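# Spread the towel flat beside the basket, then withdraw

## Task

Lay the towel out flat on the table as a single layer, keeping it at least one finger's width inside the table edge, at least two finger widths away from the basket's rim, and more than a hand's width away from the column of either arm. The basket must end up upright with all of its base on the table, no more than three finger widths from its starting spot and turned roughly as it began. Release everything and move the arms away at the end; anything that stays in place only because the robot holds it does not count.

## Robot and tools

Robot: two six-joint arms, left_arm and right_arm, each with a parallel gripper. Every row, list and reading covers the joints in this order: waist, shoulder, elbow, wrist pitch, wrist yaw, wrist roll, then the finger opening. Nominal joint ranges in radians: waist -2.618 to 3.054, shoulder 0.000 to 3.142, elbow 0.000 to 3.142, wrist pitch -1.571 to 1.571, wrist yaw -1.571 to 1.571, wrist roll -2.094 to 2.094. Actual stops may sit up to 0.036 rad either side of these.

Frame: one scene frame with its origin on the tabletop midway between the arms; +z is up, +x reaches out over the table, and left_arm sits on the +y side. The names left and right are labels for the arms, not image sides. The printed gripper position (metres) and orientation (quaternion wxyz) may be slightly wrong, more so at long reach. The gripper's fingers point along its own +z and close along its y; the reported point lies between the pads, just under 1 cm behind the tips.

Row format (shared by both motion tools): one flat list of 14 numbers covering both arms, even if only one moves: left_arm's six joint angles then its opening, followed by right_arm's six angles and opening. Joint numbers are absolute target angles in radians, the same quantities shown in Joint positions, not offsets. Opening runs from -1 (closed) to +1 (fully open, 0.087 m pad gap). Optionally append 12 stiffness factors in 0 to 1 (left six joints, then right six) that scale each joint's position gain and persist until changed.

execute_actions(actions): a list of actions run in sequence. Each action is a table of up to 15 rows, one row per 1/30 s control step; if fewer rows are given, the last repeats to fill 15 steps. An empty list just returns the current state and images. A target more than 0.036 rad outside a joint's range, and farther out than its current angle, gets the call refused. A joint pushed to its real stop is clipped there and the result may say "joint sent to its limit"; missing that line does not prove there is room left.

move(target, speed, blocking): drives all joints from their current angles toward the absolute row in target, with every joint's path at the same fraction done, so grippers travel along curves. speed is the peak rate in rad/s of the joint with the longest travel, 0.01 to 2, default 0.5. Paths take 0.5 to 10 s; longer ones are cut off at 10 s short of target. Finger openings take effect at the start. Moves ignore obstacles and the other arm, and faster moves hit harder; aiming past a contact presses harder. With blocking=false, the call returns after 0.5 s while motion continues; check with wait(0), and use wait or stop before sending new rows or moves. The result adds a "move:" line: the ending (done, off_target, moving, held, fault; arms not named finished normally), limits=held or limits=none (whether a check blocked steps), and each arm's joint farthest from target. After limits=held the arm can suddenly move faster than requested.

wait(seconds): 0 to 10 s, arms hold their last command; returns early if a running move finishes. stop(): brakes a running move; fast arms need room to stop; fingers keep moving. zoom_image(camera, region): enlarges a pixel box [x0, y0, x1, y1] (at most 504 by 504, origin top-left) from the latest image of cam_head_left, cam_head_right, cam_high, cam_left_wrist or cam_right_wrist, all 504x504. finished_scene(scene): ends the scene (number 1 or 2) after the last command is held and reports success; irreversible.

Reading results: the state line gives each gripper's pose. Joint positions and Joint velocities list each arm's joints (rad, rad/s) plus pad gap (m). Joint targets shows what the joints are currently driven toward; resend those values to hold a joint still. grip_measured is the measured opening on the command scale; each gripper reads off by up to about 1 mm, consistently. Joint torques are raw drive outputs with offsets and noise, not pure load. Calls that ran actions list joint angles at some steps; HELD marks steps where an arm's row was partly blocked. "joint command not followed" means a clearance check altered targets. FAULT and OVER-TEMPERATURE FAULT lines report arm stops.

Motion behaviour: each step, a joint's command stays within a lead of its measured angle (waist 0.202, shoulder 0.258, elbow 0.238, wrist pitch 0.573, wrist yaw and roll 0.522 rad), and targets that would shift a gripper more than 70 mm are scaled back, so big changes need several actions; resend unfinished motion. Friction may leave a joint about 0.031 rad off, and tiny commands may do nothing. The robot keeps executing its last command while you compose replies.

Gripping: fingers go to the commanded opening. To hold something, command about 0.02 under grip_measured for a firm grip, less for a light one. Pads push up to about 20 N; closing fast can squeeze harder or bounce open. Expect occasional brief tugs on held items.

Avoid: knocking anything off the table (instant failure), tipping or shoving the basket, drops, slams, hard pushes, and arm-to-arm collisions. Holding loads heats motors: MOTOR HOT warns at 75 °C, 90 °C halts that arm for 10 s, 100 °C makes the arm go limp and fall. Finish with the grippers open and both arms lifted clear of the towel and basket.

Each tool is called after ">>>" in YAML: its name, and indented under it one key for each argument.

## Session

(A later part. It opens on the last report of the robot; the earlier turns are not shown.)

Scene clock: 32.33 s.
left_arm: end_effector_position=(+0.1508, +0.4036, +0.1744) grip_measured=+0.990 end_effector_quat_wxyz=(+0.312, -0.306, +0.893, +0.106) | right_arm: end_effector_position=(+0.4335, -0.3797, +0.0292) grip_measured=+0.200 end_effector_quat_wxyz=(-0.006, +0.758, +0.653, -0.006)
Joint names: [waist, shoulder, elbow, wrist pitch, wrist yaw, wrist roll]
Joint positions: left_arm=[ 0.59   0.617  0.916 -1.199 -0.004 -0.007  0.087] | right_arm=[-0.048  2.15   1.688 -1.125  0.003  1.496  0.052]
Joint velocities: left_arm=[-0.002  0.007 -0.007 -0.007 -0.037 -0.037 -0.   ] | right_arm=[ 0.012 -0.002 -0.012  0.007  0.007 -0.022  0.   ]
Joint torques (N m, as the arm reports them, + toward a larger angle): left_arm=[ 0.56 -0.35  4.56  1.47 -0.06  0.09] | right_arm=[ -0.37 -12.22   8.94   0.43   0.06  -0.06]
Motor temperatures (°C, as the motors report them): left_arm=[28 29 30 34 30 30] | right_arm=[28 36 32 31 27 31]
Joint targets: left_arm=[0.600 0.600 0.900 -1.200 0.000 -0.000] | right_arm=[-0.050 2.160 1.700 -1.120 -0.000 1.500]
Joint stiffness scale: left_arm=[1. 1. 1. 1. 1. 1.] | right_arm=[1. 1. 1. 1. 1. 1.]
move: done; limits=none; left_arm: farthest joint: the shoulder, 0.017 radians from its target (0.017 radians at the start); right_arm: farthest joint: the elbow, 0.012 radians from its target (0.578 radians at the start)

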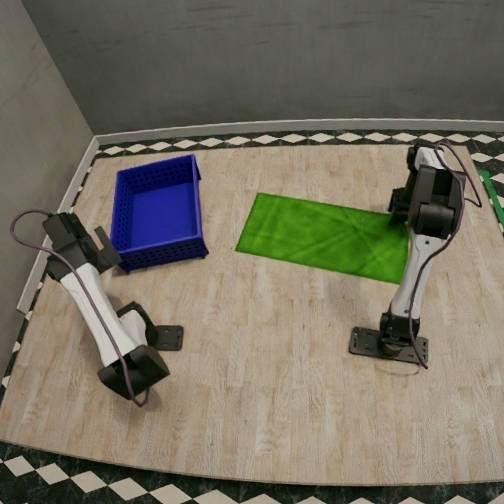

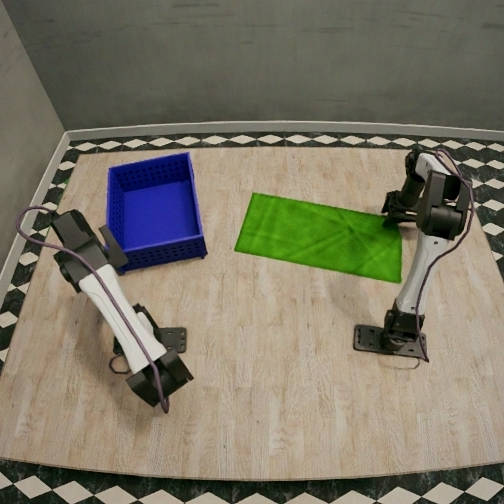

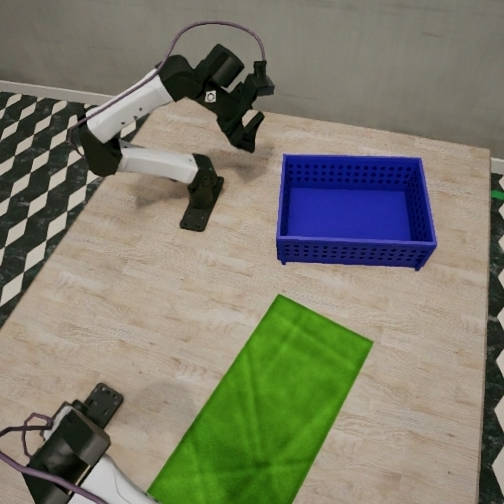

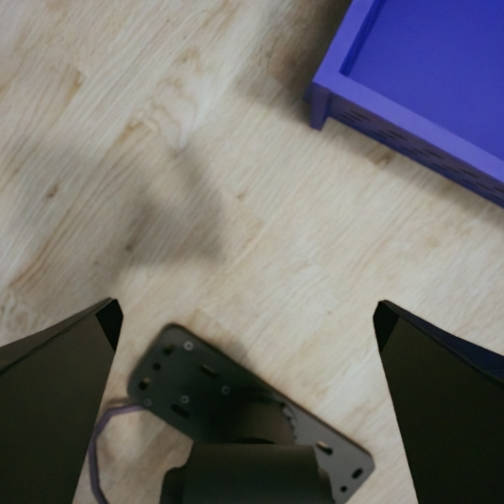

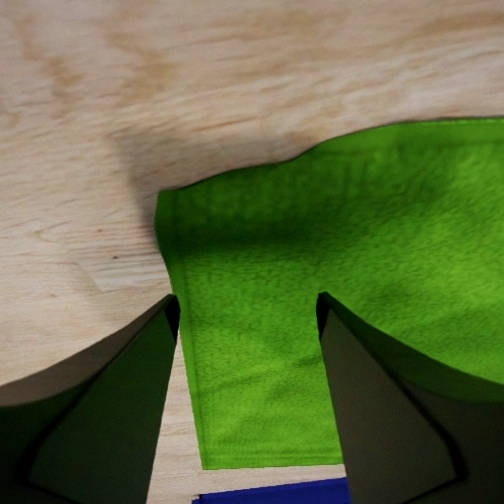

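>>> move:
  target: [0.6,0.6,0.9,-1.2,0,0,1,-0.03,2.25,1.68,-1.04,0,1.5,0.3]
  speed: 0.15

>>> execute_actions:
  actions:
    - [[0.6,0.6,0.9,-1.2,0,0,1,-0.03,2.25,1.68,-1.04,0,1.5,-0.4]]
    - [[0.6,0.6,0.9,-1.2,0,0,1,-0.03,2.25,1.68,-1.04,0,1.5,-1]]

>>> move:
  target: [0.6,0.6,0.9,-1.2,0,0,1,-0.03,2.13,1.78,-1.19,0,1.5,-1]
  speed: 0.2

Scene clock: 33.83 s.
left_arm: end_effector_position=(+0.1508, +0.4036, +0.1744) grip_measured=+0.990 end_effector_quat_wxyz=(+0.312, -0.306, +0.893, +0.106) | right_arm: end_effector_position=(+0.4404, -0.3811, +0.0090) grip_measured=+0.300 end_effector_quat_wxyz=(-0.007, +0.758, +0.653, -0.007)
Joint names: [waist, shoulder, elbow, wrist pitch, wrist yaw, wrist roll]
Joint positions: left_arm=[ 0.59   0.617  0.916 -1.199 -0.004 -0.007  0.087] | right_arm=[-0.048  2.202  1.688 -1.077  0.002  1.496  0.057]
Joint velocities: left_arm=[-0.002 -0.037  0.017  0.037  0.007  0.007 -0.   ] | right_arm=[-0.022  0.017  0.007  0.007 -0.007  0.007  0.   ]
Joint torques (N m, as the arm reports them, + toward a larger angle): left_arm=[ 0.54 -0.34  4.49  1.48 -0.05  0.09] | right_arm=[ 1.3  -9.5   7.01  0.8   0.08 -0.06]
Motor temperatures (°C, as the motors report them): left_arm=[28 29 30 34 30 30] | right_arm=[28 36 32 31 27 31]
Joint targets: left_arm=[0.600 0.600 0.900 -1.200 -0.000 -0.000] | right_arm=[-0.030 2.250 1.680 -1.040 0.000 1.500]
Joint stiffness scale: left_arm=[1. 1. 1. 1. 1. 1.] | right_arm=[1. 1. 1. 1. 1. 1.]
move: off_target (right_arm); limits=none; left_arm: farthest joint: the shoulder, 0.017 radians from its target (0.017 radians at the start); right_arm: farthest joint: the shoulder, 0.048 radians from its target (0.100 radians at the start)

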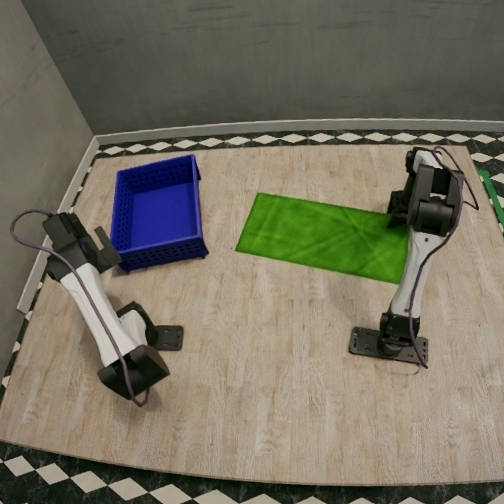

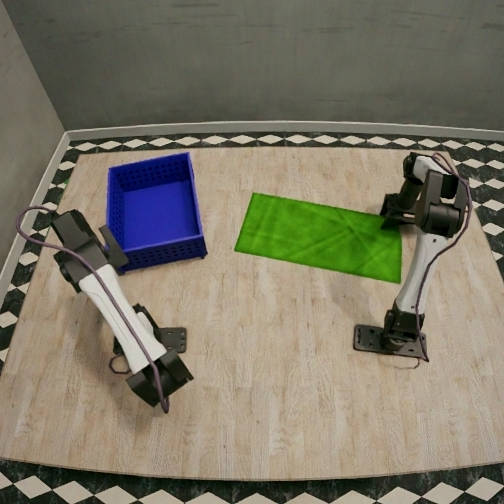

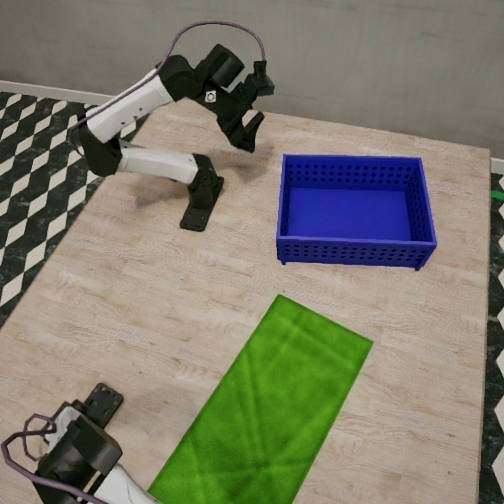

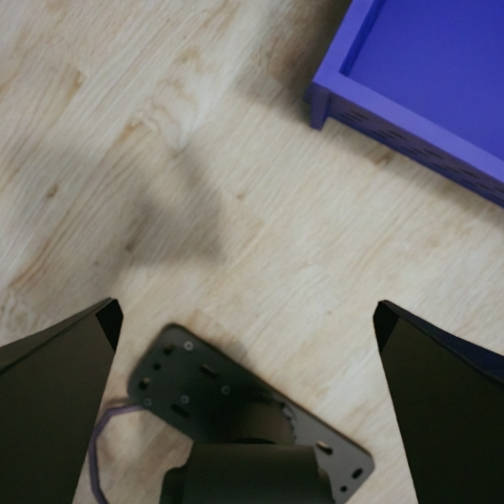

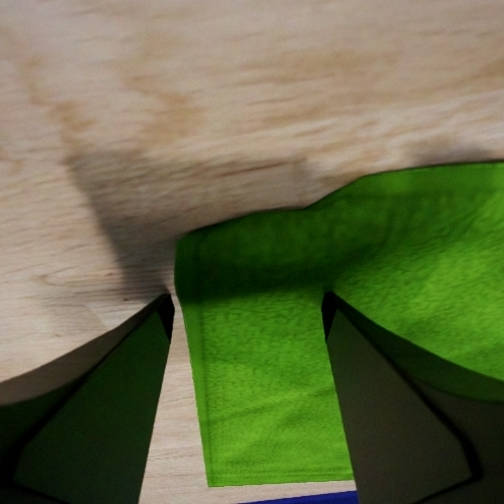

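Scene clock: 34.83 s.
left_arm: end_effector_position=(+0.1508, +0.4036, +0.1744) grip_measured=+0.990 end_effector_quat_wxyz=(+0.312, -0.306, +0.893, +0.106) | right_arm: end_effector_position=(+0.4450, -0.3799, +0.0089) grip_measured=-0.948 end_effector_quat_wxyz=(-0.003, +0.757, +0.653, +0.001)
Joint names: [waist, shoulder, elbow, wrist pitch, wrist yaw, wrist roll]
Joint positions: left_arm=[ 0.59   0.617  0.916 -1.199 -0.004 -0.007  0.087] | right_arm=[-0.046  2.203  1.688 -1.06  -0.005  1.497  0.002]
Joint velocities: left_arm=[ 0.017  0.022 -0.012 -0.081 -0.007  0.022 -0.   ] | right_arm=[ 0.002 -0.012 -0.007 -0.037  0.007  0.022 -0.   ]
Joint torques (N m, as the arm reports them, + toward a larger angle): left_arm=[ 0.57 -0.33  4.56  1.48 -0.06  0.09] | right_arm=[ 1.11 -9.55  7.06  0.64  0.12 -0.07]
Motor temperatures (°C, as the motors report them): left_arm=[28 29 30 34 30 30] | right_arm=[28 36 32 31 27 31]
Joint targets: left_arm=[0.600 0.600 0.900 -1.200 -0.000 0.000] | right_arm=[-0.030 2.250 1.680 -1.040 -0.000 1.500]
Joint stiffness scale: left_arm=[1. 1. 1. 1. 1. 1.] | right_arm=[1. 1. 1. 1. 1. 1.]
Step readings (joint positions; steps 1 to 15: 1st action; 16 to 30: 2nd action):
0: left_arm=[0.590 0.617 0.916 -1.199 -0.004 -0.007] | right_arm=[-0.048 2.202 1.688 -1.077 0.002 1.496]
1: left_arm=[0.590 0.617 0.916 -1.199 -0.004 -0.007] | right_arm=[-0.048 2.202 1.688 -1.069 0.002 1.497]
2: left_arm=[0.590 0.617 0.916 -1.199 -0.004 -0.007] | right_arm=[-0.047 2.203 1.688 -1.063 0.001 1.497]
4: left_arm=[0.590 0.617 0.916 -1.199 -0.004 -0.007] | right_arm=[-0.046 2.203 1.688 -1.064 0.000 1.497]
8: left_arm=[0.590 0.617 0.916 -1.199 -0.004 -0.007] | right_arm=[-0.046 2.203 1.688 -1.064 0.000 1.497]
15: left_arm=[0.590 0.617 0.916 -1.199 -0.004 -0.007] | right_arm=[-0.046 2.203 1.688 -1.064 0.000 1.497]
16: left_arm=[0.590 0.617 0.916 -1.199 -0.004 -0.007] | right_arm=[-0.046 2.203 1.688 -1.066 -0.001 1.497]
17: left_arm=[0.590 0.617 0.916 -1.199 -0.004 -0.007] | right_arm=[-0.046 2.203 1.688 -1.068 -0.003 1.497]
19: left_arm=[0.590 0.617 0.916 -1.199 -0.004 -0.007] | right_arm=[-0.046 2.203 1.688 -1.060 -0.004 1.497]
23: left_arm=[0.590 0.617 0.916 -1.199 -0.004 -0.007] | right_arm=[-0.046 2.203 1.688 -1.060 -0.005 1.497]
30: Joint positions above

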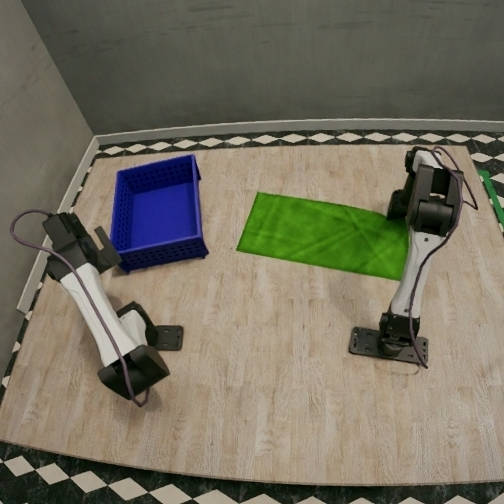

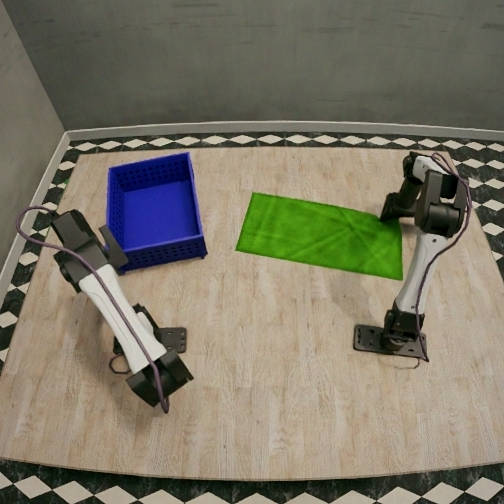

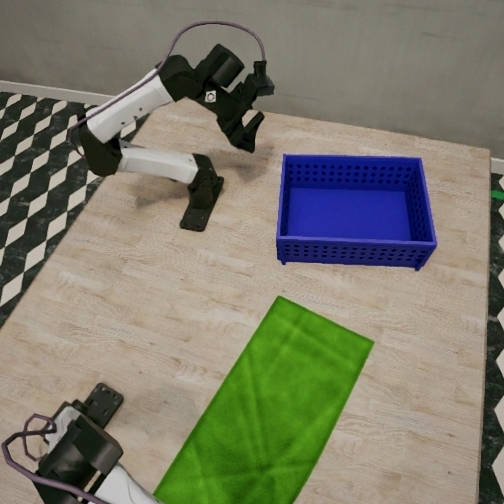

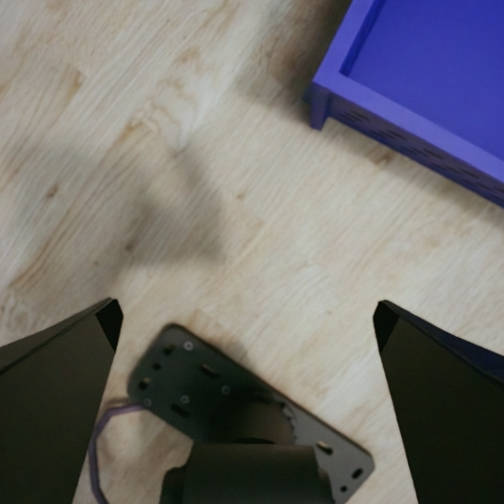

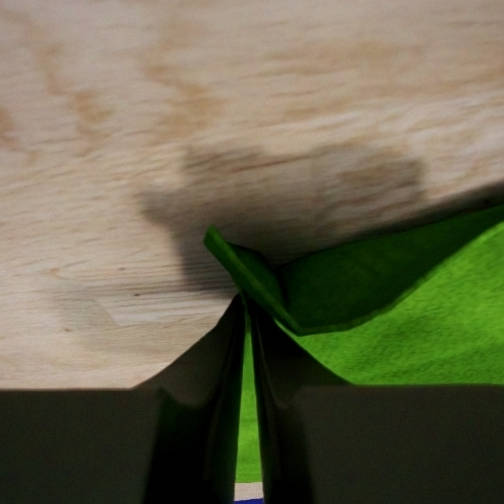

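Scene clock: 36.03 s.
left_arm: end_effector_position=(+0.1508, +0.4036, +0.1744) grip_measured=+0.990 end_effector_quat_wxyz=(+0.312, -0.306, +0.893, +0.106) | right_arm: end_effector_position=(+0.4451, -0.3799, +0.0553) grip_measured=-0.949 end_effector_quat_wxyz=(+0.009, +0.757, +0.653, +0.009)
Joint names: [waist, shoulder, elbow, wrist pitch, wrist yaw, wrist roll]
Joint positions: left_arm=[ 0.59   0.617  0.916 -1.199 -0.004 -0.007  0.087] | right_arm=[-0.046  2.136  1.769 -1.179 -0.005  1.497  0.002]
Joint velocities: left_arm=[-0.032  0.012  0.002 -0.007 -0.007  0.051  0.   ] | right_arm=[-0.007 -0.002  0.017 -0.007 -0.007  0.037  0.001]
Joint torques (N m, as the arm reports them, + toward a larger angle): left_arm=[ 0.49 -0.36  4.57  1.47 -0.07  0.09] | right_arm=[  1.12 -13.7    8.94   0.34   0.14  -0.07]
Motor temperatures (°C, as the motors report them): left_arm=[28 29 30 34 30 30] | right_arm=[28 37 32 31 27 31]
Joint targets: left_arm=[0.600 0.600 0.900 -1.200 -0.000 -0.000] | right_arm=[-0.030 2.130 1.780 -1.190 0.000 1.500]
Joint stiffness scale: left_arm=[1. 1. 1. 1. 1. 1.] | right_arm=[1. 1. 1. 1. 1. 1.]
move: done; limits=none; left_arm: farthest joint: the shoulder, 0.017 radians from its target (0.017 radians at the start); right_arm: farthest joint: the waist, 0.016 radians from its target (0.016 radians at the start)

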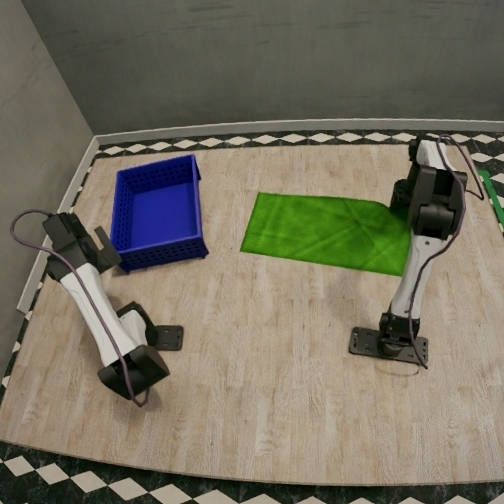

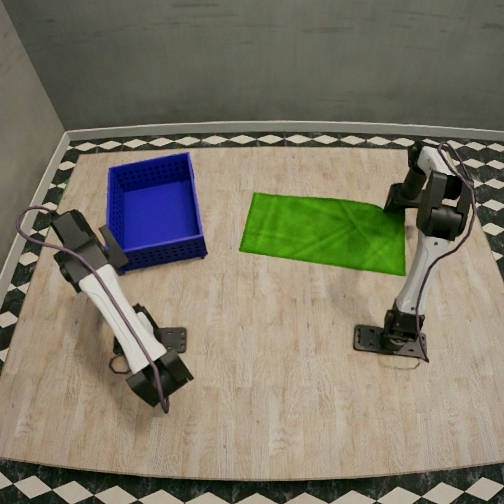

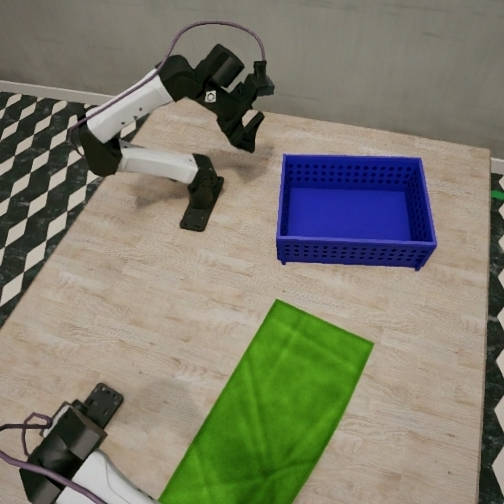

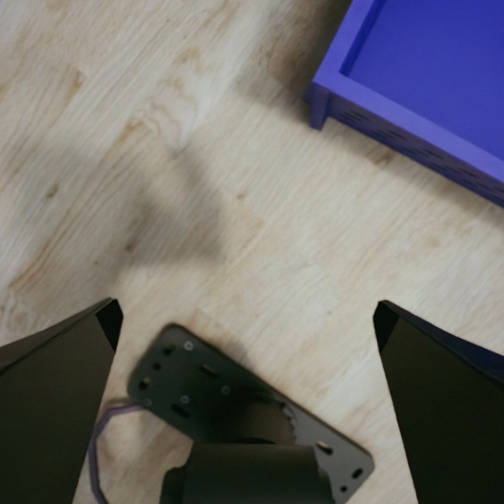

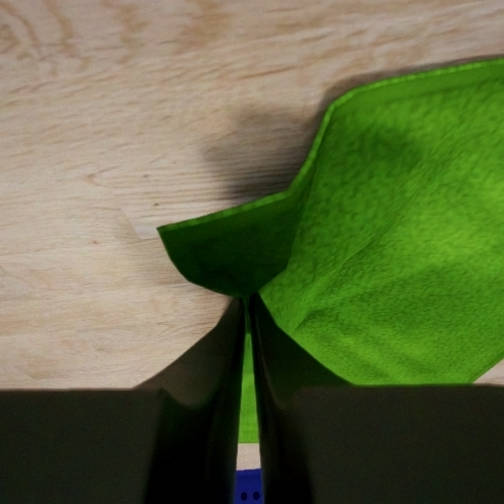

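Corner is out. Release and lift.

>>> move:
  target: [0.6,0.6,0.9,-1.2,0,0,1,-0.15,2.05,1.86,-1.33,0,1.5,0.3]
  speed: 0.3

>>> move:
  target: [0.6,0.6,0.9,-1.2,0,0,1,-1.0,1.0,1.1,-1.30,0,1.5,0.3]
  speed: 1

Scene clock: 37.83 s.
left_arm: end_effector_position=(+0.1508, +0.4036, +0.1744) grip_measured=+0.990 end_effector_quat_wxyz=(+0.312, -0.306, +0.893, +0.106) | right_arm: end_effector_position=(+0.4280, -0.4163, +0.1086) grip_measured=+0.300 end_effector_quat_wxyz=(+0.020, +0.788, +0.616, +0.016)
Joint names: [waist, shoulder, elbow, wrist pitch, wrist yaw, wrist roll]
Joint positions: left_arm=[ 0.59   0.617  0.916 -1.199 -0.004 -0.007  0.087] | right_arm=[-0.143  2.052  1.852 -1.32  -0.005  1.497  0.057]
Joint velocities: left_arm=[-0.017 -0.002  0.007  0.037  0.022 -0.022 -0.   ] | right_arm=[ 0.002  0.002  0.012 -0.007 -0.051 -0.007  0.   ]
Joint torques (N m, as the arm reports them, + toward a larger angle): left_arm=[ 0.58 -0.28  4.48  1.46 -0.06  0.09] | right_arm=[ -0.74 -12.39   8.89   0.41   0.14  -0.07]
Motor temperatures (°C, as the motors report them): left_arm=[28 29 30 34 30 30] | right_arm=[28 37 33 31 27 31]
Joint targets: left_arm=[0.600 0.600 0.900 -1.200 -0.000 0.000] | right_arm=[-0.150 2.050 1.860 -1.330 -0.000 1.500]
Joint stiffness scale: left_arm=[1. 1. 1. 1. 1. 1.] | right_arm=[1. 1. 1. 1. 1. 1.]
move: done; limits=none; left_arm: farthest joint: the shoulder, 0.017 radians from its target (0.017 radians at the start); right_arm: farthest joint: the wrist pitch, 0.010 radians from its target (0.151 radians at the start)

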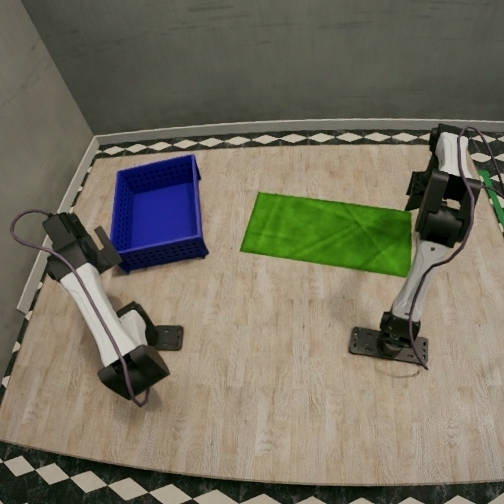

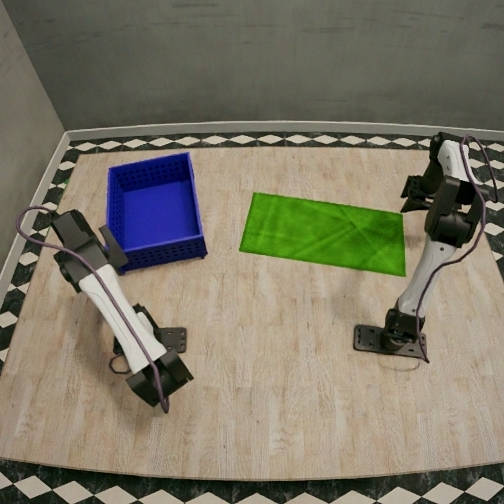

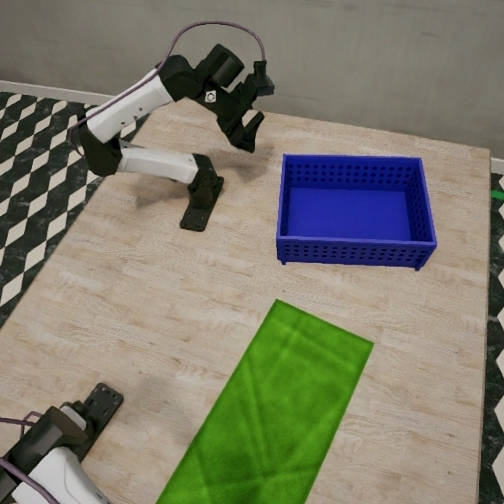

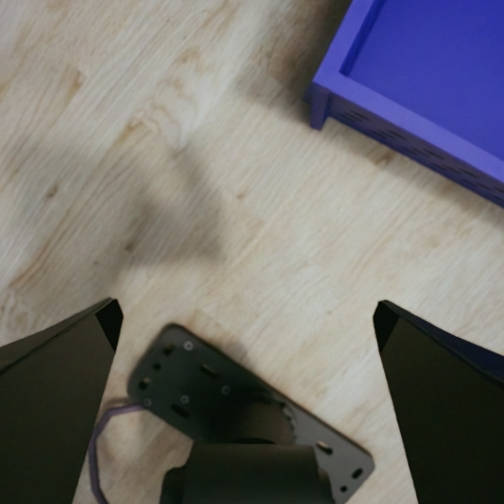

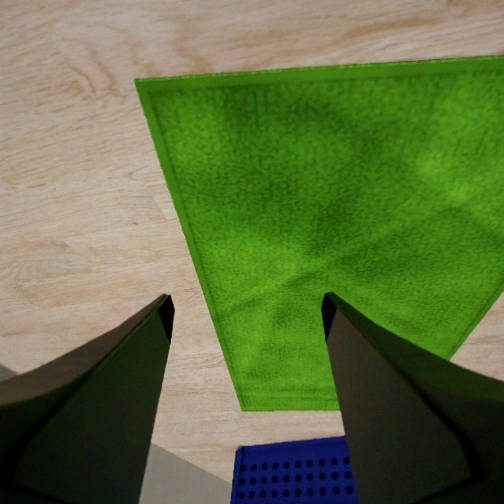

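Scene clock: 39.43 s.
left_arm: end_effector_position=(+0.1508, +0.4036, +0.1744) grip_measured=+0.990 end_effector_quat_wxyz=(+0.312, -0.306, +0.893, +0.106) | right_arm: end_effector_position=(+0.1513, -0.5032, +0.1913) grip_measured=+0.300 end_effector_quat_wxyz=(+0.187, +0.953, +0.235, +0.032)
Joint names: [waist, shoulder, elbow, wrist pitch, wrist yaw, wrist roll]
Joint positions: left_arm=[ 0.59   0.617  0.916 -1.199 -0.004 -0.007  0.087] | right_arm=[-0.987  1.01   1.122 -1.301 -0.001  1.497  0.057]
Joint velocities: left_arm=[ 0.012  0.002  0.007 -0.022 -0.037 -0.037 -0.001] | right_arm=[-0.017 -0.012 -0.022 -0.066 -0.081 -0.066 -0.   ]
Joint torques (N m, as the arm reports them, + toward a larger angle): left_arm=[ 0.55 -0.29  4.53  1.48 -0.05  0.11] | right_arm=[-1.17 -2.58  6.33  1.3   0.1  -0.09]
Motor temperatures (°C, as the motors report them): left_arm=[28 29 31 34 30 30] | right_arm=[28 37 33 31 27 31]
Joint targets: left_arm=[0.600 0.600 0.900 -1.200 0.000 -0.000] | right_arm=[-1.000 1.000 1.100 -1.300 -0.000 1.500]
Joint stiffness scale: left_arm=[1. 1. 1. 1. 1. 1.] | right_arm=[1. 1. 1. 1. 1. 1.]
move: off_target (right_arm); limits=none; left_arm: farthest joint: the shoulder, 0.017 radians from its target (0.017 radians at the start); right_arm: farthest joint: the elbow, 0.022 radians from its target (0.752 radians at the start)

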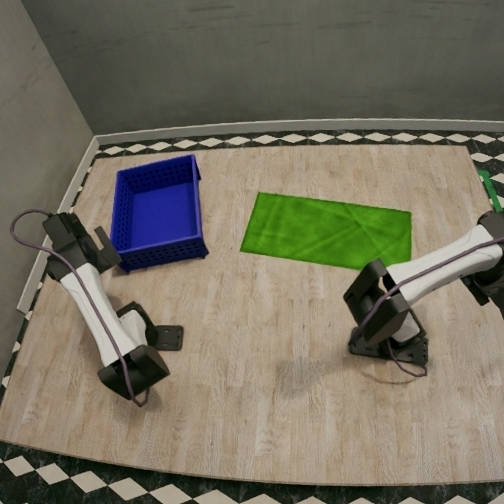

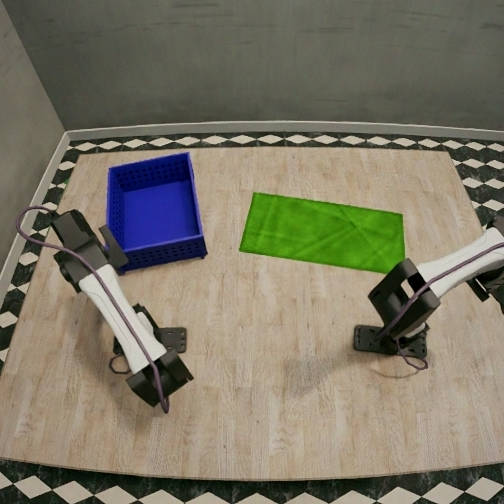

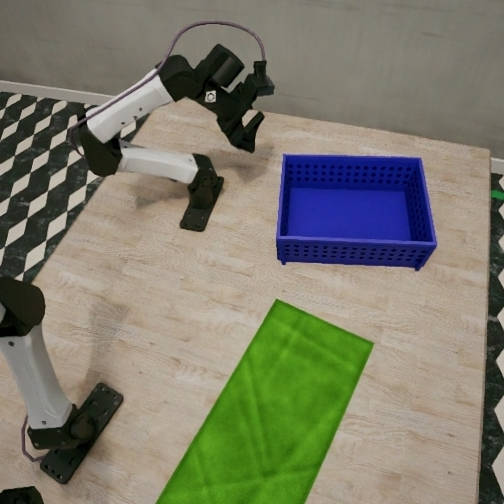

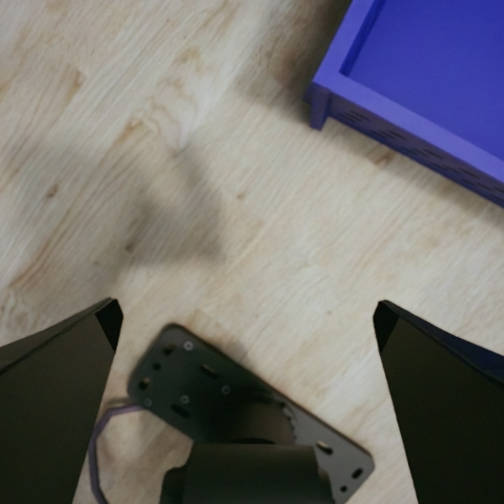

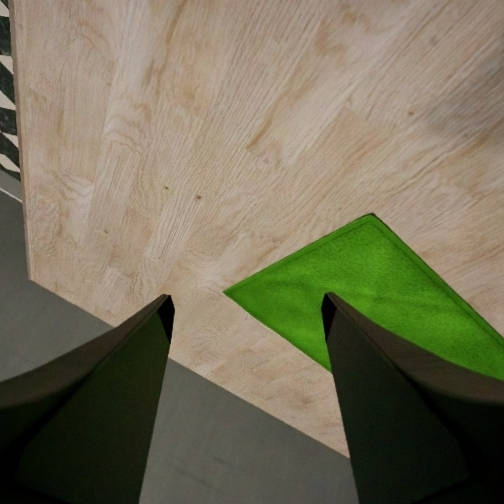

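>>> finished_scene:
  scene: 1

The scene is finished: the task was done.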